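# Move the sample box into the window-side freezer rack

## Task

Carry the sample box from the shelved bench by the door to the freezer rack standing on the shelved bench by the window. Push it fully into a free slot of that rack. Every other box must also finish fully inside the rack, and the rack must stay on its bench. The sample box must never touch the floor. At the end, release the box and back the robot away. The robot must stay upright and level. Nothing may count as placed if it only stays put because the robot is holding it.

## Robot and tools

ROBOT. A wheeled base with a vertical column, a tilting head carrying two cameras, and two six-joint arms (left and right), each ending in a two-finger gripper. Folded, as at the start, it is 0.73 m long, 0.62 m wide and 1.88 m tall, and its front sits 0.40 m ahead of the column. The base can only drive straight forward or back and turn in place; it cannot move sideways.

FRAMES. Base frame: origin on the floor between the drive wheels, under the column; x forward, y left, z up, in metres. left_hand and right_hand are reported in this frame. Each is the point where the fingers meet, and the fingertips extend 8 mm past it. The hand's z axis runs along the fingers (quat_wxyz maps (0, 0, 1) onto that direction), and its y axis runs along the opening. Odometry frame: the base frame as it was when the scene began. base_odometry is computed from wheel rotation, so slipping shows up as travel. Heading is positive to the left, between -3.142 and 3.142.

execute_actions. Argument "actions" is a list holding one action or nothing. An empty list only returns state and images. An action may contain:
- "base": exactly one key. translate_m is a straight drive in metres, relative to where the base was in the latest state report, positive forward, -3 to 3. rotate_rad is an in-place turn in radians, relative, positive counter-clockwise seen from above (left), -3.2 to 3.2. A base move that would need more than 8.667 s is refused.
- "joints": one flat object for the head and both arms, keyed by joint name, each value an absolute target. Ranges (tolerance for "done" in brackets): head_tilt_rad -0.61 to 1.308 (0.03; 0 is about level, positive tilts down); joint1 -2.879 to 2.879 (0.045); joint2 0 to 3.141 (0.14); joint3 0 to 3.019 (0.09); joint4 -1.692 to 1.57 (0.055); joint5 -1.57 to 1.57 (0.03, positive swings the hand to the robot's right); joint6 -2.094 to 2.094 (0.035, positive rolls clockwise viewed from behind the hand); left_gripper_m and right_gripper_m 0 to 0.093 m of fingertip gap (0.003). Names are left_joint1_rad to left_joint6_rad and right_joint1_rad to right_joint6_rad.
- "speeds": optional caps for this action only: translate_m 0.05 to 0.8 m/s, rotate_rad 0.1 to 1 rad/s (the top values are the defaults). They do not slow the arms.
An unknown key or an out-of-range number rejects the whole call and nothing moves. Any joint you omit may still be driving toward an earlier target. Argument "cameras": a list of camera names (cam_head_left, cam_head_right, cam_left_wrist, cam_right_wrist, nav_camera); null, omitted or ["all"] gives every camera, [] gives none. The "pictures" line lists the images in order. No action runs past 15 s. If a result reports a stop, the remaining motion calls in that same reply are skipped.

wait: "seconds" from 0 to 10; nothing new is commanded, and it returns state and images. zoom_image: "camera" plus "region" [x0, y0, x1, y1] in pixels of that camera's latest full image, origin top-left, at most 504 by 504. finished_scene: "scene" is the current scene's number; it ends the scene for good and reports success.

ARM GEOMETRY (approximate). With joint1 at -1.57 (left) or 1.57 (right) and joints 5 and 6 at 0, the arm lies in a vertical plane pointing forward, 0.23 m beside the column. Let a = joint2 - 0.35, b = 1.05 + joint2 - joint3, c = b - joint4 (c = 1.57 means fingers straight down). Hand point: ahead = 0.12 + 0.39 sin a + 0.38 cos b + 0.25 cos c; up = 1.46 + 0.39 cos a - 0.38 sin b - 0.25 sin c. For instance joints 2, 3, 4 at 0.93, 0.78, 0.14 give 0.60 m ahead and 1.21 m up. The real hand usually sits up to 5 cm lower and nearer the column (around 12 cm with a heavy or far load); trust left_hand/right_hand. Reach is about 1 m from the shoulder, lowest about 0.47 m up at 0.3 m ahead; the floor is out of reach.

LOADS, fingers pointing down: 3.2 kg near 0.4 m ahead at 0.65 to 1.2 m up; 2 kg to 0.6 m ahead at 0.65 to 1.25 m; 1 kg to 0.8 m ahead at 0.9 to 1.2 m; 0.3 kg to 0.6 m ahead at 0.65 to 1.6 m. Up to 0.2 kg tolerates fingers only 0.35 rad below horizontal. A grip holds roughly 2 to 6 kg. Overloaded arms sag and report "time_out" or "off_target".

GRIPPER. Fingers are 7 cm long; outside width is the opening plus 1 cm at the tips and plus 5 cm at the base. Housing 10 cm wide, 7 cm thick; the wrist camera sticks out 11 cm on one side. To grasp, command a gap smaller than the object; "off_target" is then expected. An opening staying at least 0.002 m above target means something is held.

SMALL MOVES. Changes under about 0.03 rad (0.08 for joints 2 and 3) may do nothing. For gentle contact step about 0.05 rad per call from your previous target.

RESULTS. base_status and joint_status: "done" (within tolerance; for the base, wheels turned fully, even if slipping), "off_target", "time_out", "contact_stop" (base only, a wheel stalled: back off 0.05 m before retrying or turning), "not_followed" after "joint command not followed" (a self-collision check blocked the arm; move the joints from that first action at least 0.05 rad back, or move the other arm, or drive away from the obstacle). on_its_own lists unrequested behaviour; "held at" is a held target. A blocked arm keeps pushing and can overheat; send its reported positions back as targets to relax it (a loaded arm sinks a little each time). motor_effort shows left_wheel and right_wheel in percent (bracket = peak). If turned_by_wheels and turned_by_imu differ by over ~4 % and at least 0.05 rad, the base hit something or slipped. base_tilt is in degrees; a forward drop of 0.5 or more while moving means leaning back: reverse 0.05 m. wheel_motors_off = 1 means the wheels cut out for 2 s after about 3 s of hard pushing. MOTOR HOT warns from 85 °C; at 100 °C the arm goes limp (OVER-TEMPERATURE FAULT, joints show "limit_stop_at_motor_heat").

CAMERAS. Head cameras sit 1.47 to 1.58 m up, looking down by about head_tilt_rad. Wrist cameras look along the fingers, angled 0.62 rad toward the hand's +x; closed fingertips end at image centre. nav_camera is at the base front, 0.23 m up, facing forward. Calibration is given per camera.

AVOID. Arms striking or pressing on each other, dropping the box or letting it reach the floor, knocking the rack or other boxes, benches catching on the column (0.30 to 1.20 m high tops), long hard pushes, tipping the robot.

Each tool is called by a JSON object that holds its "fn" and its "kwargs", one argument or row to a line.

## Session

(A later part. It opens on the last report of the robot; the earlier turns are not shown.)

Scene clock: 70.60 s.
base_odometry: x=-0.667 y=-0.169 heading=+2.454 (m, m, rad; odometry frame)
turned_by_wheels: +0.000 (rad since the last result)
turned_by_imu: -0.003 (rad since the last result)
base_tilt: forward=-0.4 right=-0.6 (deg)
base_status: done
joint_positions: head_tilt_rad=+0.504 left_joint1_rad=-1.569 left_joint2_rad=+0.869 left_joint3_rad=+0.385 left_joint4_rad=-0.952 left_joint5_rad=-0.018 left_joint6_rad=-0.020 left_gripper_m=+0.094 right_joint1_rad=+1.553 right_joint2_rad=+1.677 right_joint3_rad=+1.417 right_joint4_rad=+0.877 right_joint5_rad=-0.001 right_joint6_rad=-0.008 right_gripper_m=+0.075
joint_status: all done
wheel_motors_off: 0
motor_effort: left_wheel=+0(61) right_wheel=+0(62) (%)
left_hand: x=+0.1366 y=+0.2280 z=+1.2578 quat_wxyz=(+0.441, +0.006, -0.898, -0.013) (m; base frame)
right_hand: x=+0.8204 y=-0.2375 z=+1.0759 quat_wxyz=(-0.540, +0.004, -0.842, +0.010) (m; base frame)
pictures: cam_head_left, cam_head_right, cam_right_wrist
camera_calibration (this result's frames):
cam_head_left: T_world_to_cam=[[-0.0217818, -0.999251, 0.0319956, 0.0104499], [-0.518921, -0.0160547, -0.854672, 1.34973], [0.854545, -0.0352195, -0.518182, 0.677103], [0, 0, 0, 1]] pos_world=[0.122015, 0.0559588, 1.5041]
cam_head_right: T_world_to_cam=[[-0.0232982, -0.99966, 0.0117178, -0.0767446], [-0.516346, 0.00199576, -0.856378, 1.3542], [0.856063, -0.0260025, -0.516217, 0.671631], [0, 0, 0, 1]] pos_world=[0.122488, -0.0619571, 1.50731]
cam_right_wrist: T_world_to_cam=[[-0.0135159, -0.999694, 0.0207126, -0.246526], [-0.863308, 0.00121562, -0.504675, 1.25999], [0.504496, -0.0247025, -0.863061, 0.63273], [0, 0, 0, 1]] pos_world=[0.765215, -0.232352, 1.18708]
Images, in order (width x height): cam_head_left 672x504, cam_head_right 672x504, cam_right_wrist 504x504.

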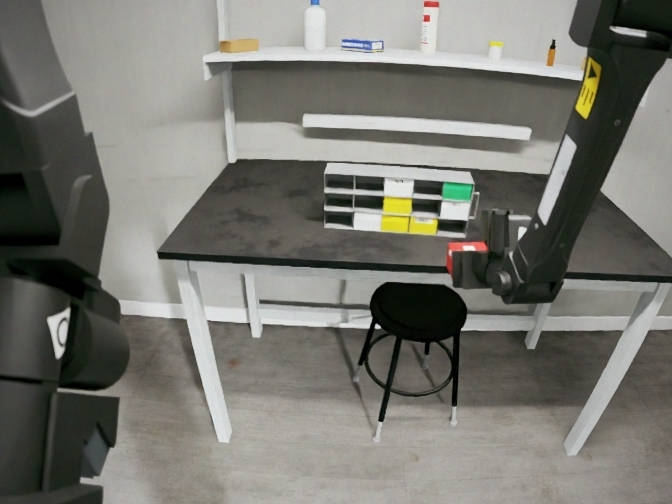

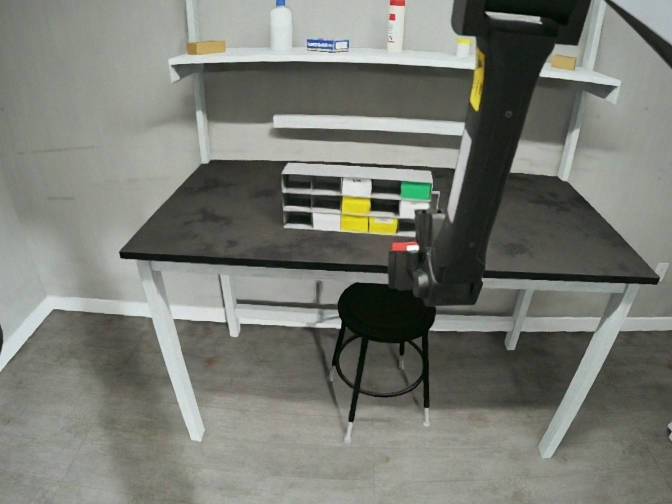

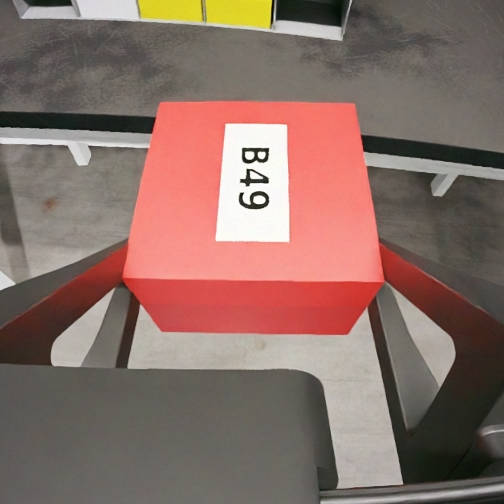

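{"fn": "execute_actions", "kwargs": {
  "actions": [
    {"base":{"translate_m":0.25},"joints":{"right_joint1_rad":1.59,"right_joint5_rad":0.11,"right_joint6_rad":0.04}}
  ],
  "cameras": ["cam_head_left","cam_head_right","cam_right_wrist"]
}}

{"fn": "zoom_image", "kwargs": {
  "camera": "cam_head_left",
  "region": [320,150,560,330]
}}

Scene clock: 82.77 s.
base_odometry: x=-0.860 y=-0.010 heading=+2.454 (m, m, rad; odometry frame)
turned_by_wheels: +0.000 (rad since the last result)
turned_by_imu: -0.001 (rad since the last result)
base_tilt: forward=-0.4 right=-0.8 (deg)
base_status: done
joint_positions: head_tilt_rad=+0.505 left_joint1_rad=-1.569 left_joint2_rad=+0.868 left_joint3_rad=+0.384 left_joint4_rad=-0.952 left_joint5_rad=-0.018 left_joint6_rad=-0.020 left_gripper_m=+0.094 right_joint1_rad=+1.591 right_joint2_rad=+1.677 right_joint3_rad=+1.416 right_joint4_rad=+0.877 right_joint5_rad=+0.107 right_joint6_rad=+0.029 right_gripper_m=+0.075
joint_status: all done
wheel_motors_off: 0
motor_effort: left_wheel=+0(29) right_wheel=+0(38) (%)
left_hand: x=+0.1362 y=+0.2280 z=+1.2579 quat_wxyz=(+0.441, +0.006, -0.897, -0.013) (m; base frame)
right_hand: x=+0.8193 y=-0.2299 z=+1.0759 quat_wxyz=(-0.539, -0.041, -0.841, +0.027) (m; base frame)
pictures: cam_head_left, cam_head_right, cam_right_wrist
camera_calibration (this result's frames):
cam_head_left: T_world_to_cam=[[-0.0217777, -0.999251, 0.0319984, 0.0104454], [-0.519031, -0.0160547, -0.854605, 1.34963], [0.854478, -0.0352195, -0.518292, 0.677276], [0, 0, 0, 1]] pos_world=[0.12201, 0.0559588, 1.50409]
cam_head_right: T_world_to_cam=[[-0.0232967, -0.99966, 0.0117208, -0.0767493], [-0.516456, 0.00199576, -0.856311, 1.3541], [0.855997, -0.0260025, -0.516327, 0.671804], [0, 0, 0, 1]] pos_world=[0.122484, -0.0619571, 1.5073]
cam_right_wrist: T_world_to_cam=[[-0.108483, -0.994098, 0.0000118814, -0.137626], [-0.858244, 0.0936512, -0.504626, 1.27607], [0.501646, -0.0547533, -0.863338, 0.629207], [0, 0, 0, 1]] pos_world=[0.764611, -0.221868, 1.18716]
Images, in order (width x height): cam_head_left 672x504, cam_head_right 672x504, cam_right_wrist 504x504.

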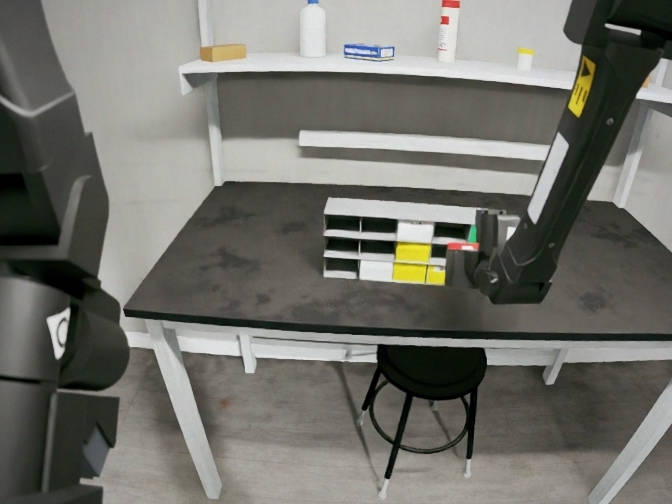

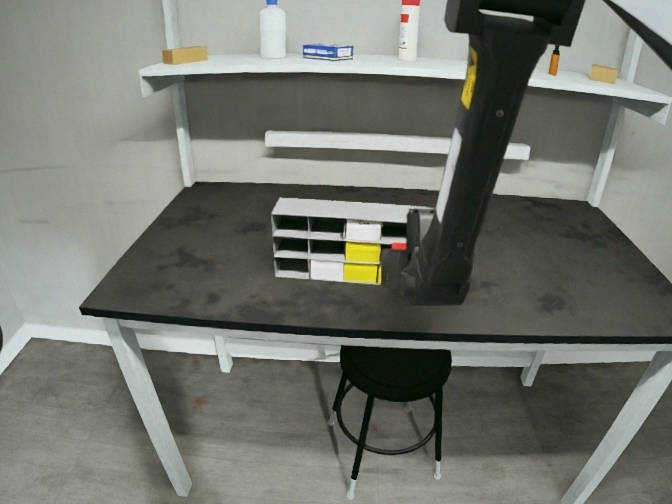

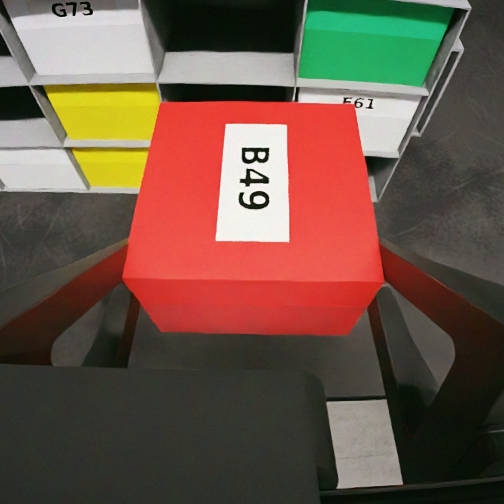

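Region (320, 150, 560, 330) of cam_head_left's 672x504 image, scaled by 2.100, with more detail than that image has; it fills the top 378 rows of this view, and the rest is white.

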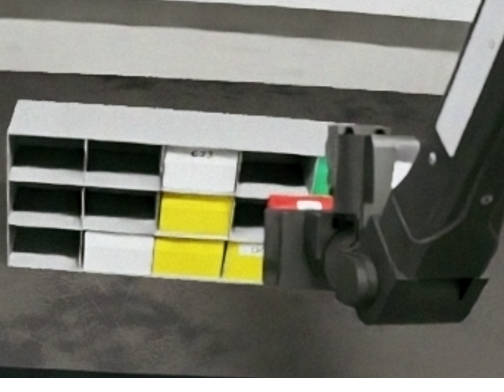

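{"fn": "execute_actions", "kwargs": {
  "actions": [
    {"base":{"translate_m":0.06}}
  ],
  "cameras": ["cam_right_wrist","cam_head_left"]
}}

Scene clock: 87.57 s.
base_odometry: x=-0.906 y=+0.028 heading=+2.454 (m, m, rad; odometry frame)
turned_by_wheels: +0.000 (rad since the last result)
turned_by_imu: +0.000 (rad since the last result)
base_tilt: forward=-0.4 right=-0.6 (deg)
base_status: done
joint_positions: head_tilt_rad=+0.505 left_joint1_rad=-1.569 left_joint2_rad=+0.868 left_joint3_rad=+0.383 left_joint4_rad=-0.952 left_joint5_rad=-0.018 left_joint6_rad=-0.020 left_gripper_m=+0.094 right_joint1_rad=+1.591 right_joint2_rad=+1.677 right_joint3_rad=+1.415 right_joint4_rad=+0.877 right_joint5_rad=+0.107 right_joint6_rad=+0.029 right_gripper_m=+0.075
joint_status: not commanded
wheel_motors_off: 0
motor_effort: left_wheel=+0(31) right_wheel=+0(33) (%)
left_hand: x=+0.1356 y=+0.2280 z=+1.2581 quat_wxyz=(+0.441, +0.006, -0.897, -0.013) (m; base frame)
right_hand: x=+0.8189 y=-0.2299 z=+1.0758 quat_wxyz=(-0.539, -0.041, -0.841, +0.027) (m; base frame)
pictures: cam_head_left, cam_right_wrist
camera_calibration (this result's frames):
cam_head_left: T_world_to_cam=[[-0.0217762, -0.999251, 0.0319994, 0.0104437], [-0.519072, -0.0160547, -0.85458, 1.3496], [0.854453, -0.0352195, -0.518333, 0.67734], [0, 0, 0, 1]] pos_world=[0.122008, 0.0559588, 1.50409]
cam_right_wrist: T_world_to_cam=[[-0.10847, -0.9941, 0.000102147, -0.137779], [-0.85863, 0.0936362, -0.503971, 1.27529], [0.500988, -0.0547532, -0.86372, 0.630266], [0, 0, 0, 1]] pos_world=[0.764302, -0.22187, 1.1871]
Images, in order (width x height): cam_head_left 672x504, cam_right_wrist 504x504.

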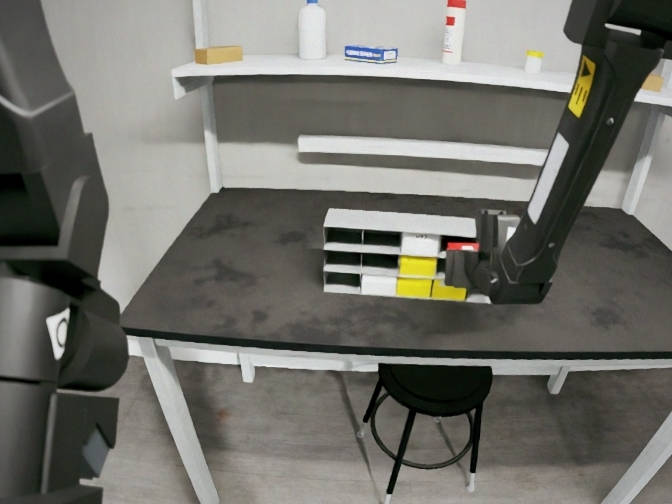

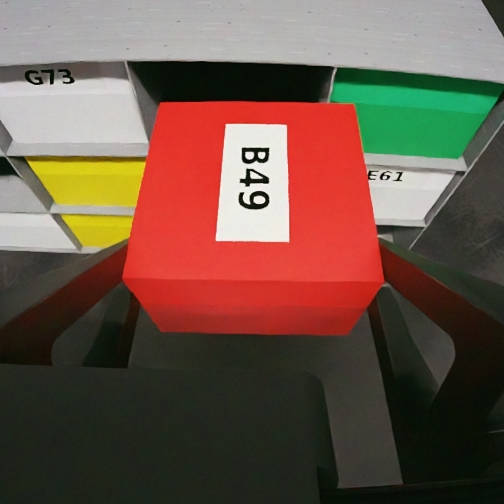

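{"fn": "execute_actions", "kwargs": {
  "actions": [
    {"base":{"rotate_rad":0.012},"joints":{"right_joint4_rad":0.86}}
  ],
  "cameras": []
}}

{"fn": "execute_actions", "kwargs": {
  "actions": [
    {"base":{"translate_m":0.02}}
  ],
  "cameras": ["cam_right_wrist"]
}}

Scene clock: 91.03 s.
base_odometry: x=-0.906 y=+0.028 heading=+2.462 (m, m, rad; odometry frame)
turned_by_wheels: +0.009 (rad since the last result)
turned_by_imu: +0.009 (rad since the last result)
base_tilt: forward=-0.4 right=-0.6 (deg)
base_status: done
joint_positions: head_tilt_rad=+0.505 left_joint1_rad=-1.569 left_joint2_rad=+0.868 left_joint3_rad=+0.383 left_joint4_rad=-0.952 left_joint5_rad=-0.018 left_joint6_rad=-0.020 left_gripper_m=+0.094 right_joint1_rad=+1.593 right_joint2_rad=+1.677 right_joint3_rad=+1.415 right_joint4_rad=+0.862 right_joint5_rad=+0.108 right_joint6_rad=+0.029 right_gripper_m=+0.075
joint_status: all done
wheel_motors_off: 0
motor_effort: left_wheel=+0(51) right_wheel=+0(54) (%)
left_hand: x=+0.1356 y=+0.2280 z=+1.2581 quat_wxyz=(+0.441, +0.006, -0.897, -0.013) (m; base frame)
right_hand: x=+0.8173 y=-0.2284 z=+1.0724 quat_wxyz=(-0.532, -0.041, -0.845, +0.027) (m; base frame)
pictures: none
No camera images: the call's "cameras" was empty. Leave "cameras" out to get every camera's image.

Scene clock: 92.17 s.
base_odometry: x=-0.922 y=+0.041 heading=+2.464 (m, m, rad; odometry frame)
turned_by_wheels: +0.001 (rad since the last result)
turned_by_imu: +0.001 (rad since the last result)
base_tilt: forward=-0.4 right=-0.8 (deg)
base_status: done
joint_positions: head_tilt_rad=+0.505 left_joint1_rad=-1.569 left_joint2_rad=+0.868 left_joint3_rad=+0.384 left_joint4_rad=-0.952 left_joint5_rad=-0.018 left_joint6_rad=-0.020 left_gripper_m=+0.094 right_joint1_rad=+1.593 right_joint2_rad=+1.679 right_joint3_rad=+1.408 right_joint4_rad=+0.857 right_joint5_rad=+0.111 right_joint6_rad=+0.030 right_gripper_m=+0.075
joint_status: not commanded
wheel_motors_off: 0
motor_effort: left_wheel=+2(36) right_wheel=-1(39) (%)
left_hand: x=+0.1363 y=+0.2280 z=+1.2579 quat_wxyz=(+0.441, +0.006, -0.898, -0.013) (m; base frame)
right_hand: x=+0.8128 y=-0.2286 z=+1.0676 quat_wxyz=(-0.526, -0.042, -0.849, +0.028) (m; base frame)
pictures: cam_right_wrist
camera_calibration (this result's frames):
cam_right_wrist: T_world_to_cam=[[-0.110833, -0.993838, 0.00120904, -0.136345], [-0.872583, 0.0967278, -0.478794, 1.25093], [0.475726, -0.0541209, -0.877927, 0.66213], [0, 0, 0, 1]] pos_world=[0.761432, -0.220669, 1.1804]
Images, in order (width x height): cam_right_wrist 504x504.

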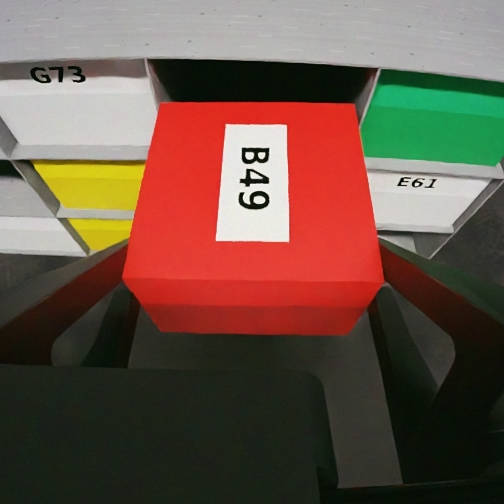

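{"fn": "execute_actions", "kwargs": {
  "actions": [
    {"base":{"translate_m":-0.012},"joints":{"right_joint4_rad":0.9}}
  ],
  "cameras": ["cam_right_wrist"]
}}

{"fn": "execute_actions", "kwargs": {
  "actions": [
    {"base":{"translate_m":0.025},"speeds":{"translate_m":0.05}}
  ],
  "cameras": ["cam_right_wrist"]
}}

Scene clock: 95.37 s.
base_odometry: x=-0.913 y=+0.033 heading=+2.462 (m, m, rad; odometry frame)
turned_by_wheels: -0.002 (rad since the last result)
turned_by_imu: -0.002 (rad since the last result)
base_tilt: forward=-0.3 right=-0.7 (deg)
base_status: done
joint_positions: head_tilt_rad=+0.505 left_joint1_rad=-1.569 left_joint2_rad=+0.868 left_joint3_rad=+0.383 left_joint4_rad=-0.952 left_joint5_rad=-0.018 left_joint6_rad=-0.020 left_gripper_m=+0.094 right_joint1_rad=+1.593 right_joint2_rad=+1.679 right_joint3_rad=+1.408 right_joint4_rad=+0.876 right_joint5_rad=+0.111 right_joint6_rad=+0.030 right_gripper_m=+0.075
joint_status: all done
wheel_motors_off: 0
motor_effort: left_wheel=-1(31) right_wheel=+0(48) (%)
left_hand: x=+0.1360 y=+0.2280 z=+1.2581 quat_wxyz=(+0.441, +0.006, -0.897, -0.013) (m; base frame)
right_hand: x=+0.8148 y=-0.2287 z=+1.0718 quat_wxyz=(-0.534, -0.043, -0.844, +0.027) (m; base frame)
pictures: cam_right_wrist
camera_calibration (this result's frames):
cam_right_wrist: T_world_to_cam=[[-0.111203, -0.993797, -0.00112126, -0.133374], [-0.863259, 0.0971548, -0.495324, 1.26494], [0.49236, -0.0541134, -0.868708, 0.64141], [0, 0, 0, 1]] pos_world=[0.761335, -0.220733, 1.1836]
Images, in order (width x height): cam_right_wrist 504x504.

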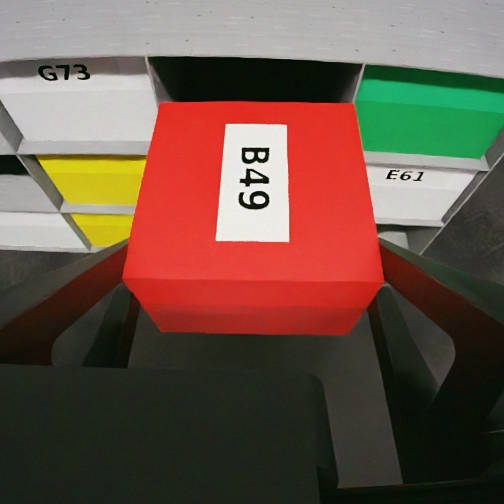

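Scene clock: 96.67 s.
base_odometry: x=-0.932 y=+0.049 heading=+2.463 (m, m, rad; odometry frame)
turned_by_wheels: +0.001 (rad since the last result)
turned_by_imu: +0.001 (rad since the last result)
base_tilt: forward=-0.5 right=-0.7 (deg)
base_status: done
joint_positions: head_tilt_rad=+0.505 left_joint1_rad=-1.569 left_joint2_rad=+0.868 left_joint3_rad=+0.381 left_joint4_rad=-0.952 left_joint5_rad=-0.018 left_joint6_rad=-0.020 left_gripper_m=+0.094 right_joint1_rad=+1.593 right_joint2_rad=+1.682 right_joint3_rad=+1.394 right_joint4_rad=+0.877 right_joint5_rad=+0.111 right_joint6_rad=+0.032 right_gripper_m=+0.075
joint_status: not commanded
wheel_motors_off: 0
motor_effort: left_wheel=+2(33) right_wheel=-1(37) (%)
left_hand: x=+0.1350 y=+0.2280 z=+1.2584 quat_wxyz=(+0.442, +0.006, -0.897, -0.013) (m; base frame)
right_hand: x=+0.8068 y=-0.2288 z=+1.0653 quat_wxyz=(-0.527, -0.043, -0.848, +0.028) (m; base frame)
pictures: cam_right_wrist
camera_calibration (this result's frames):
cam_right_wrist: T_world_to_cam=[[-0.112062, -0.993701, 0.000240239, -0.135104], [-0.871318, 0.0981443, -0.480804, 1.24608], [0.477751, -0.0540891, -0.876828, 0.660197], [0, 0, 0, 1]] pos_world=[0.755181, -0.220839, 1.17803]
Images, in order (width x height): cam_right_wrist 504x504.

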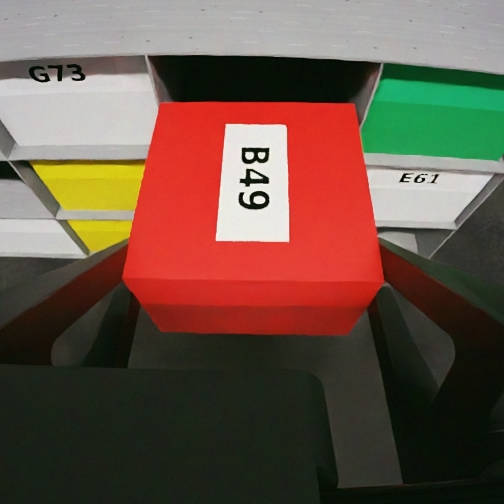

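Blocked, too low. Raise about 1.5 cm.

{"fn": "execute_actions", "kwargs": {
  "actions": [
    {"base":{"translate_m":-0.045},"joints":{"right_joint3_rad":1.47}}
  ],
  "cameras": ["cam_right_wrist"]
}}

Scene clock: 99.37 s.
base_odometry: x=-0.897 y=+0.021 heading=+2.460 (m, m, rad; odometry frame)
turned_by_wheels: -0.003 (rad since the last result)
turned_by_imu: -0.003 (rad since the last result)
base_tilt: forward=-0.3 right=-0.5 (deg)
base_status: done
joint_positions: head_tilt_rad=+0.505 left_joint1_rad=-1.569 left_joint2_rad=+0.867 left_joint3_rad=+0.380 left_joint4_rad=-0.952 left_joint5_rad=-0.018 left_joint6_rad=-0.020 left_gripper_m=+0.094 right_joint1_rad=+1.593 right_joint2_rad=+1.680 right_joint3_rad=+1.447 right_joint4_rad=+0.878 right_joint5_rad=+0.111 right_joint6_rad=+0.032 right_gripper_m=+0.075
joint_status: all done
wheel_motors_off: 0
motor_effort: left_wheel=-1(43) right_wheel=+2(66) (%)
left_hand: x=+0.1342 y=+0.2280 z=+1.2587 quat_wxyz=(+0.442, +0.006, -0.897, -0.013) (m; base frame)
right_hand: x=+0.8326 y=-0.2293 z=+1.0841 quat_wxyz=(-0.551, -0.044, -0.833, +0.027) (m; base frame)
pictures: cam_right_wrist
camera_calibration (this result's frames):
cam_right_wrist: T_world_to_cam=[[-0.112997, -0.993576, -0.00618893, -0.12498], [-0.842897, 0.0991551, -0.528861, 1.30631], [0.526077, -0.0545432, -0.848686, 0.59345], [0, 0, 0, 1]] pos_world=[0.774758, -0.221335, 1.19373]
Images, in order (width x height): cam_right_wrist 504x504.

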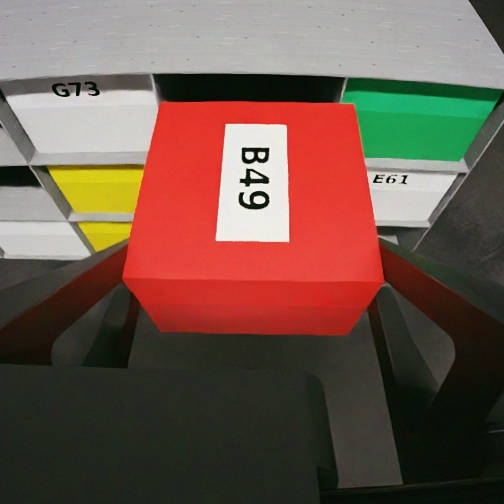

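{"fn": "execute_actions", "kwargs": {
  "actions": [
    {"base":{"translate_m":0.025},"speeds":{"translate_m":0.05}}
  ],
  "cameras": ["cam_right_wrist"]
}}

Scene clock: 102.03 s.
base_odometry: x=-0.916 y=+0.037 heading=+2.461 (m, m, rad; odometry frame)
turned_by_wheels: +0.001 (rad since the last result)
turned_by_imu: +0.001 (rad since the last result)
base_tilt: forward=-0.5 right=-0.7 (deg)
base_status: done
joint_positions: head_tilt_rad=+0.505 left_joint1_rad=-1.569 left_joint2_rad=+0.867 left_joint3_rad=+0.382 left_joint4_rad=-0.952 left_joint5_rad=-0.018 left_joint6_rad=-0.020 left_gripper_m=+0.094 right_joint1_rad=+1.592 right_joint2_rad=+1.680 right_joint3_rad=+1.447 right_joint4_rad=+0.878 right_joint5_rad=+0.111 right_joint6_rad=+0.034 right_gripper_m=+0.075
joint_status: not commanded
wheel_motors_off: 0
motor_effort: left_wheel=+2(35) right_wheel=+0(41) (%)
left_hand: x=+0.1354 y=+0.2280 z=+1.2583 quat_wxyz=(+0.441, +0.006, -0.897, -0.013) (m; base frame)
right_hand: x=+0.8329 y=-0.2296 z=+1.0844 quat_wxyz=(-0.551, -0.045, -0.833, +0.026) (m; base frame)
pictures: cam_right_wrist
camera_calibration (this result's frames):
cam_right_wrist: T_world_to_cam=[[-0.114083, -0.993438, -0.00806184, -0.122237], [-0.842269, 0.10102, -0.529507, 1.30737], [0.526847, -0.0536176, -0.848267, 0.592586], [0, 0, 0, 1]] pos_world=[0.775012, -0.221733, 1.19395]
Images, in order (width x height): cam_right_wrist 504x504.

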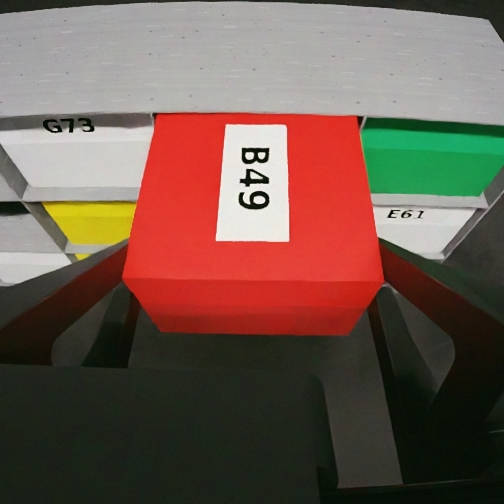

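Entering.

{"fn": "execute_actions", "kwargs": {
  "actions": [
    {"base":{"translate_m":0.04},"speeds":{"translate_m":0.05}}
  ],
  "cameras": ["cam_right_wrist"]
}}

Scene clock: 105.07 s.
base_odometry: x=-0.948 y=+0.062 heading=+2.463 (m, m, rad; odometry frame)
turned_by_wheels: +0.001 (rad since the last result)
turned_by_imu: +0.001 (rad since the last result)
base_tilt: forward=-0.5 right=-0.8 (deg)
base_status: done
joint_positions: head_tilt_rad=+0.505 left_joint1_rad=-1.569 left_joint2_rad=+0.867 left_joint3_rad=+0.382 left_joint4_rad=-0.952 left_joint5_rad=-0.018 left_joint6_rad=-0.020 left_gripper_m=+0.094 right_joint1_rad=+1.588 right_joint2_rad=+1.680 right_joint3_rad=+1.448 right_joint4_rad=+0.878 right_joint5_rad=+0.114 right_joint6_rad=+0.036 right_gripper_m=+0.075
joint_status: not commanded
wheel_motors_off: 0
motor_effort: left_wheel=+1(34) right_wheel=-1(41) (%)
left_hand: x=+0.1354 y=+0.2280 z=+1.2583 quat_wxyz=(+0.441, +0.006, -0.897, -0.013) (m; base frame)
right_hand: x=+0.8331 y=-0.2332 z=+1.0845 quat_wxyz=(-0.552, -0.047, -0.832, +0.029) (m; base frame)
pictures: cam_right_wrist
camera_calibration (this result's frames):
cam_right_wrist: T_world_to_cam=[[-0.119539, -0.992817, -0.00488795, -0.124605], [-0.841422, 0.103921, -0.530292, 1.30875], [0.526991, -0.0592778, -0.847801, 0.590523], [0, 0, 0, 1]] pos_world=[0.775116, -0.224712, 1.19406]
Images, in order (width x height): cam_right_wrist 504x504.

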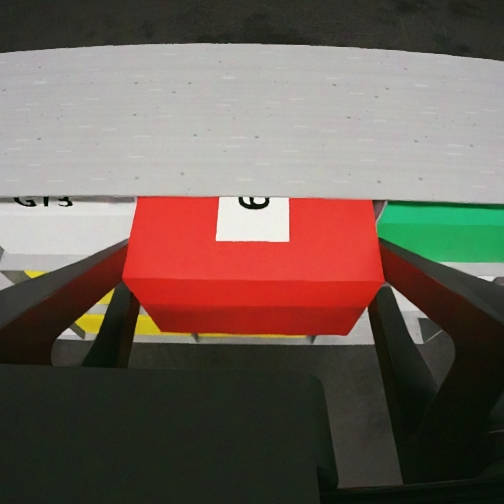

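{"fn": "execute_actions", "kwargs": {
  "actions": [
    {"joints":{"right_gripper_m":0.09}}
  ],
  "cameras": []
}}

{"fn": "execute_actions", "kwargs": {
  "actions": [
    {"base":{"translate_m":-0.04}}
  ],
  "cameras": []
}}

{"fn": "execute_actions", "kwargs": {
  "actions": [
    {"joints":{"right_gripper_m":0.03}}
  ],
  "cameras": ["cam_right_wrist"]
}}

{"fn": "execute_actions", "kwargs": {
  "actions": [
    {"base":{"translate_m":0.055},"speeds":{"translate_m":0.05}}
  ],
  "cameras": ["cam_right_wrist"]
}}

Scene clock: 111.10 s.
base_odometry: x=-0.948 y=+0.062 heading=+2.463 (m, m, rad; odometry frame)
turned_by_wheels: +0.000 (rad since the last result)
turned_by_imu: +0.000 (rad since the last result)
base_tilt: forward=-0.3 right=-0.7 (deg)
base_status: not commanded
joint_positions: head_tilt_rad=+0.505 left_joint1_rad=-1.569 left_joint2_rad=+0.867 left_joint3_rad=+0.382 left_joint4_rad=-0.952 left_joint5_rad=-0.018 left_joint6_rad=-0.020 left_gripper_m=+0.094 right_joint1_rad=+1.588 right_joint2_rad=+1.679 right_joint3_rad=+1.448 right_joint4_rad=+0.881 right_joint5_rad=+0.113 right_joint6_rad=+0.036 right_gripper_m=+0.090
joint_status: all done
wheel_motors_off: 0
motor_effort: left_wheel=+2(2) right_wheel=-1(2) (%)
left_hand: x=+0.1354 y=+0.2280 z=+1.2583 quat_wxyz=(+0.441, +0.006, -0.897, -0.013) (m; base frame)
right_hand: x=+0.8336 y=-0.2332 z=+1.0857 quat_wxyz=(-0.553, -0.047, -0.831, +0.029) (m; base frame)
pictures: none
No camera images: the call's "cameras" was empty. Leave "cameras" out to get every camera's image.

Scene clock: 112.20 s.
base_odometry: x=-0.916 y=+0.037 heading=+2.460 (m, m, rad; odometry frame)
turned_by_wheels: -0.002 (rad since the last result)
turned_by_imu: -0.002 (rad since the last result)
base_tilt: forward=-0.5 right=-0.6 (deg)
base_status: done
joint_positions: head_tilt_rad=+0.505 left_joint1_rad=-1.569 left_joint2_rad=+0.867 left_joint3_rad=+0.380 left_joint4_rad=-0.952 left_joint5_rad=-0.018 left_joint6_rad=-0.020 left_gripper_m=+0.094 right_joint1_rad=+1.588 right_joint2_rad=+1.678 right_joint3_rad=+1.451 right_joint4_rad=+0.882 right_joint5_rad=+0.113 right_joint6_rad=+0.036 right_gripper_m=+0.090
joint_status: not commanded
wheel_motors_off: 0
motor_effort: left_wheel=-1(35) right_wheel=+1(55) (%)
left_hand: x=+0.1343 y=+0.2280 z=+1.2587 quat_wxyz=(+0.442, +0.006, -0.897, -0.013) (m; base frame)
right_hand: x=+0.8357 y=-0.2332 z=+1.0880 quat_wxyz=(-0.555, -0.047, -0.830, +0.029) (m; base frame)
pictures: none
No camera images: the call's "cameras" was empty. Leave "cameras" out to get every camera's image.

Scene clock: 112.83 s.
base_odometry: x=-0.916 y=+0.037 heading=+2.460 (m, m, rad; odometry frame)
turned_by_wheels: +0.000 (rad since the last result)
turned_by_imu: +0.000 (rad since the last result)
base_tilt: forward=-0.3 right=-0.7 (deg)
base_status: not commanded
joint_positions: head_tilt_rad=+0.505 left_joint1_rad=-1.569 left_joint2_rad=+0.867 left_joint3_rad=+0.380 left_joint4_rad=-0.952 left_joint5_rad=-0.018 left_joint6_rad=-0.020 left_gripper_m=+0.094 right_joint1_rad=+1.588 right_joint2_rad=+1.678 right_joint3_rad=+1.451 right_joint4_rad=+0.882 right_joint5_rad=+0.113 right_joint6_rad=+0.036 right_gripper_m=+0.030
joint_status: all done
wheel_motors_off: 0
motor_effort: left_wheel=-2(2) right_wheel=+2(1) (%)
left_hand: x=+0.1343 y=+0.2280 z=+1.2587 quat_wxyz=(+0.442, +0.006, -0.897, -0.013) (m; base frame)
right_hand: x=+0.8357 y=-0.2332 z=+1.0880 quat_wxyz=(-0.555, -0.047, -0.830, +0.029) (m; base frame)
pictures: cam_right_wrist
camera_calibration (this result's frames):
cam_right_wrist: T_world_to_cam=[[-0.119271, -0.992842, -0.00620419, -0.123036], [-0.836553, 0.103858, -0.537952, 1.31706], [0.534746, -0.058972, -0.842953, 0.580436], [0, 0, 0, 1]] pos_world=[0.776734, -0.224713, 1.19703]
Images, in order (width x height): cam_right_wrist 504x504.

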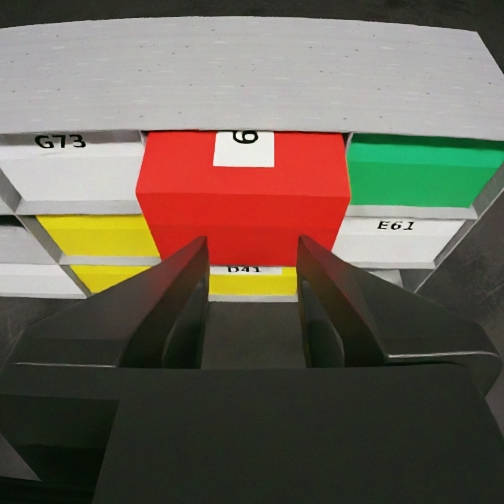

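Scene clock: 114.83 s.
base_odometry: x=-0.959 y=+0.071 heading=+2.462 (m, m, rad; odometry frame)
turned_by_wheels: +0.001 (rad since the last result)
turned_by_imu: +0.001 (rad since the last result)
base_tilt: forward=-0.4 right=-0.7 (deg)
base_status: done
joint_positions: head_tilt_rad=+0.505 left_joint1_rad=-1.569 left_joint2_rad=+0.867 left_joint3_rad=+0.382 left_joint4_rad=-0.952 left_joint5_rad=-0.018 left_joint6_rad=-0.020 left_gripper_m=+0.094 right_joint1_rad=+1.588 right_joint2_rad=+1.682 right_joint3_rad=+1.451 right_joint4_rad=+0.882 right_joint5_rad=+0.113 right_joint6_rad=+0.036 right_gripper_m=+0.030
joint_status: not commanded
wheel_motors_off: 0
motor_effort: left_wheel=+2(33) right_wheel=-1(42) (%)
left_hand: x=+0.1355 y=+0.2280 z=+1.2583 quat_wxyz=(+0.441, +0.006, -0.897, -0.013) (m; base frame)
right_hand: x=+0.8345 y=-0.2331 z=+1.0854 quat_wxyz=(-0.554, -0.047, -0.831, +0.029) (m; base frame)
pictures: cam_right_wrist
camera_calibration (this result's frames):
cam_right_wrist: T_world_to_cam=[[-0.118893, -0.99289, -0.00591274, -0.12375], [-0.838435, 0.103584, -0.535068, 1.31301], [0.531876, -0.0586582, -0.844788, 0.583379], [0, 0, 0, 1]] pos_world=[0.775877, -0.224657, 1.19465]
Images, in order (width x height): cam_right_wrist 504x504.

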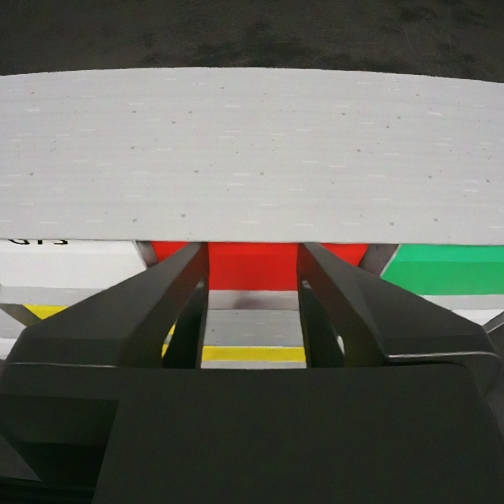

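{"fn": "execute_actions", "kwargs": {
  "actions": [
    {"base":{"translate_m":-0.1}}
  ],
  "cameras": ["cam_right_wrist","cam_head_left"]
}}

Scene clock: 117.47 s.
base_odometry: x=-0.881 y=+0.008 heading=+2.458 (m, m, rad; odometry frame)
turned_by_wheels: -0.003 (rad since the last result)
turned_by_imu: -0.003 (rad since the last result)
base_tilt: forward=-0.4 right=-0.8 (deg)
base_status: done
joint_positions: head_tilt_rad=+0.505 left_joint1_rad=-1.569 left_joint2_rad=+0.867 left_joint3_rad=+0.379 left_joint4_rad=-0.952 left_joint5_rad=-0.018 left_joint6_rad=-0.020 left_gripper_m=+0.094 right_joint1_rad=+1.588 right_joint2_rad=+1.679 right_joint3_rad=+1.452 right_joint4_rad=+0.882 right_joint5_rad=+0.113 right_joint6_rad=+0.036 right_gripper_m=+0.030
joint_status: not commanded
wheel_motors_off: 0
motor_effort: left_wheel=-1(42) right_wheel=+2(67) (%)
left_hand: x=+0.1341 y=+0.2280 z=+1.2588 quat_wxyz=(+0.442, +0.006, -0.897, -0.013) (m; base frame)
right_hand: x=+0.8359 y=-0.2326 z=+1.0875 quat_wxyz=(-0.555, -0.047, -0.830, +0.028) (m; base frame)
pictures: cam_head_left, cam_right_wrist
camera_calibration (this result's frames):
cam_head_left: T_world_to_cam=[[-0.0217682, -0.999251, 0.0320049, 0.0104349], [-0.519286, -0.0160547, -0.85445, 1.34941], [0.854324, -0.0352195, -0.518547, 0.677676], [0, 0, 0, 1]] pos_world=[0.121999, 0.0559588, 1.50407]
cam_right_wrist: T_world_to_cam=[[-0.118545, -0.992924, -0.0070541, -0.122117], [-0.836422, 0.103684, -0.53819, 1.317], [0.535113, -0.0578998, -0.842794, 0.579729], [0, 0, 0, 1]] pos_world=[0.776869, -0.224239, 1.19653]
Images, in order (width x height): cam_head_left 672x504, cam_right_wrist 504x504.

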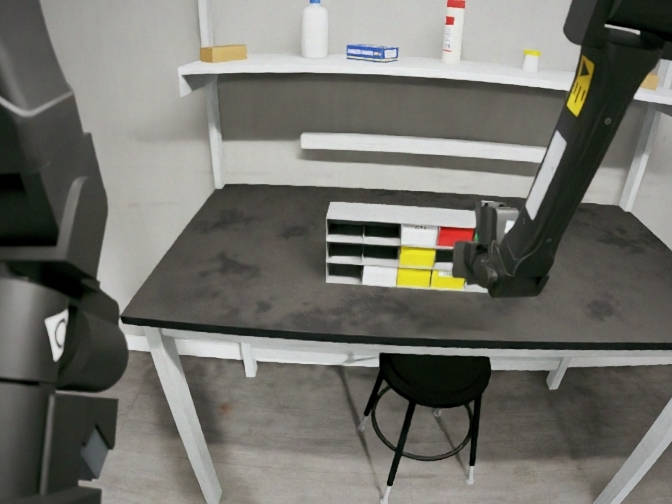

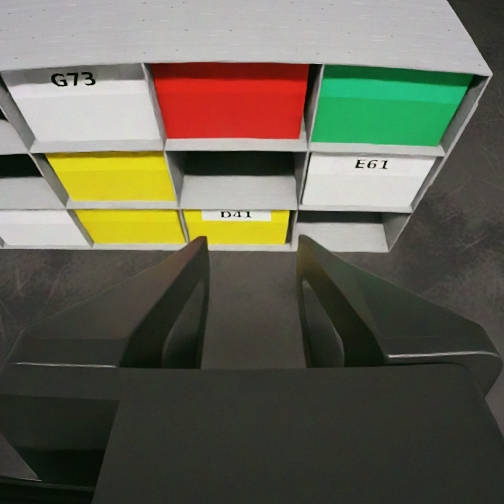

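{"fn": "execute_actions", "kwargs": {
  "actions": [
    {"base":{"translate_m":-0.4}}
  ],
  "cameras": []
}}

{"fn": "finished_scene", "kwargs": {
  "scene": 1
}}

Scene clock: 122.97 s.
base_odometry: x=-0.571 y=-0.244 heading=+2.460 (m, m, rad; odometry frame)
turned_by_wheels: +0.002 (rad since the last result)
turned_by_imu: +0.003 (rad since the last result)
base_tilt: forward=-0.5 right=-0.9 (deg)
base_status: done
joint_positions: head_tilt_rad=+0.505 left_joint1_rad=-1.569 left_joint2_rad=+0.867 left_joint3_rad=+0.379 left_joint4_rad=-0.952 left_joint5_rad=-0.018 left_joint6_rad=-0.020 left_gripper_m=+0.094 right_joint1_rad=+1.589 right_joint2_rad=+1.679 right_joint3_rad=+1.454 right_joint4_rad=+0.882 right_joint5_rad=+0.113 right_joint6_rad=+0.036 right_gripper_m=+0.030
joint_status: not commanded
wheel_motors_off: 0
motor_effort: left_wheel=+2(74) right_wheel=-1(62) (%)
left_hand: x=+0.1341 y=+0.2280 z=+1.2588 quat_wxyz=(+0.442, +0.006, -0.897, -0.013) (m; base frame)
right_hand: x=+0.8370 y=-0.2321 z=+1.0887 quat_wxyz=(-0.557, -0.047, -0.829, +0.028) (m; base frame)
pictures: none
No camera images: the call's "cameras" was empty. Leave "cameras" out to get every camera's image.

The scene is finished: the task was done.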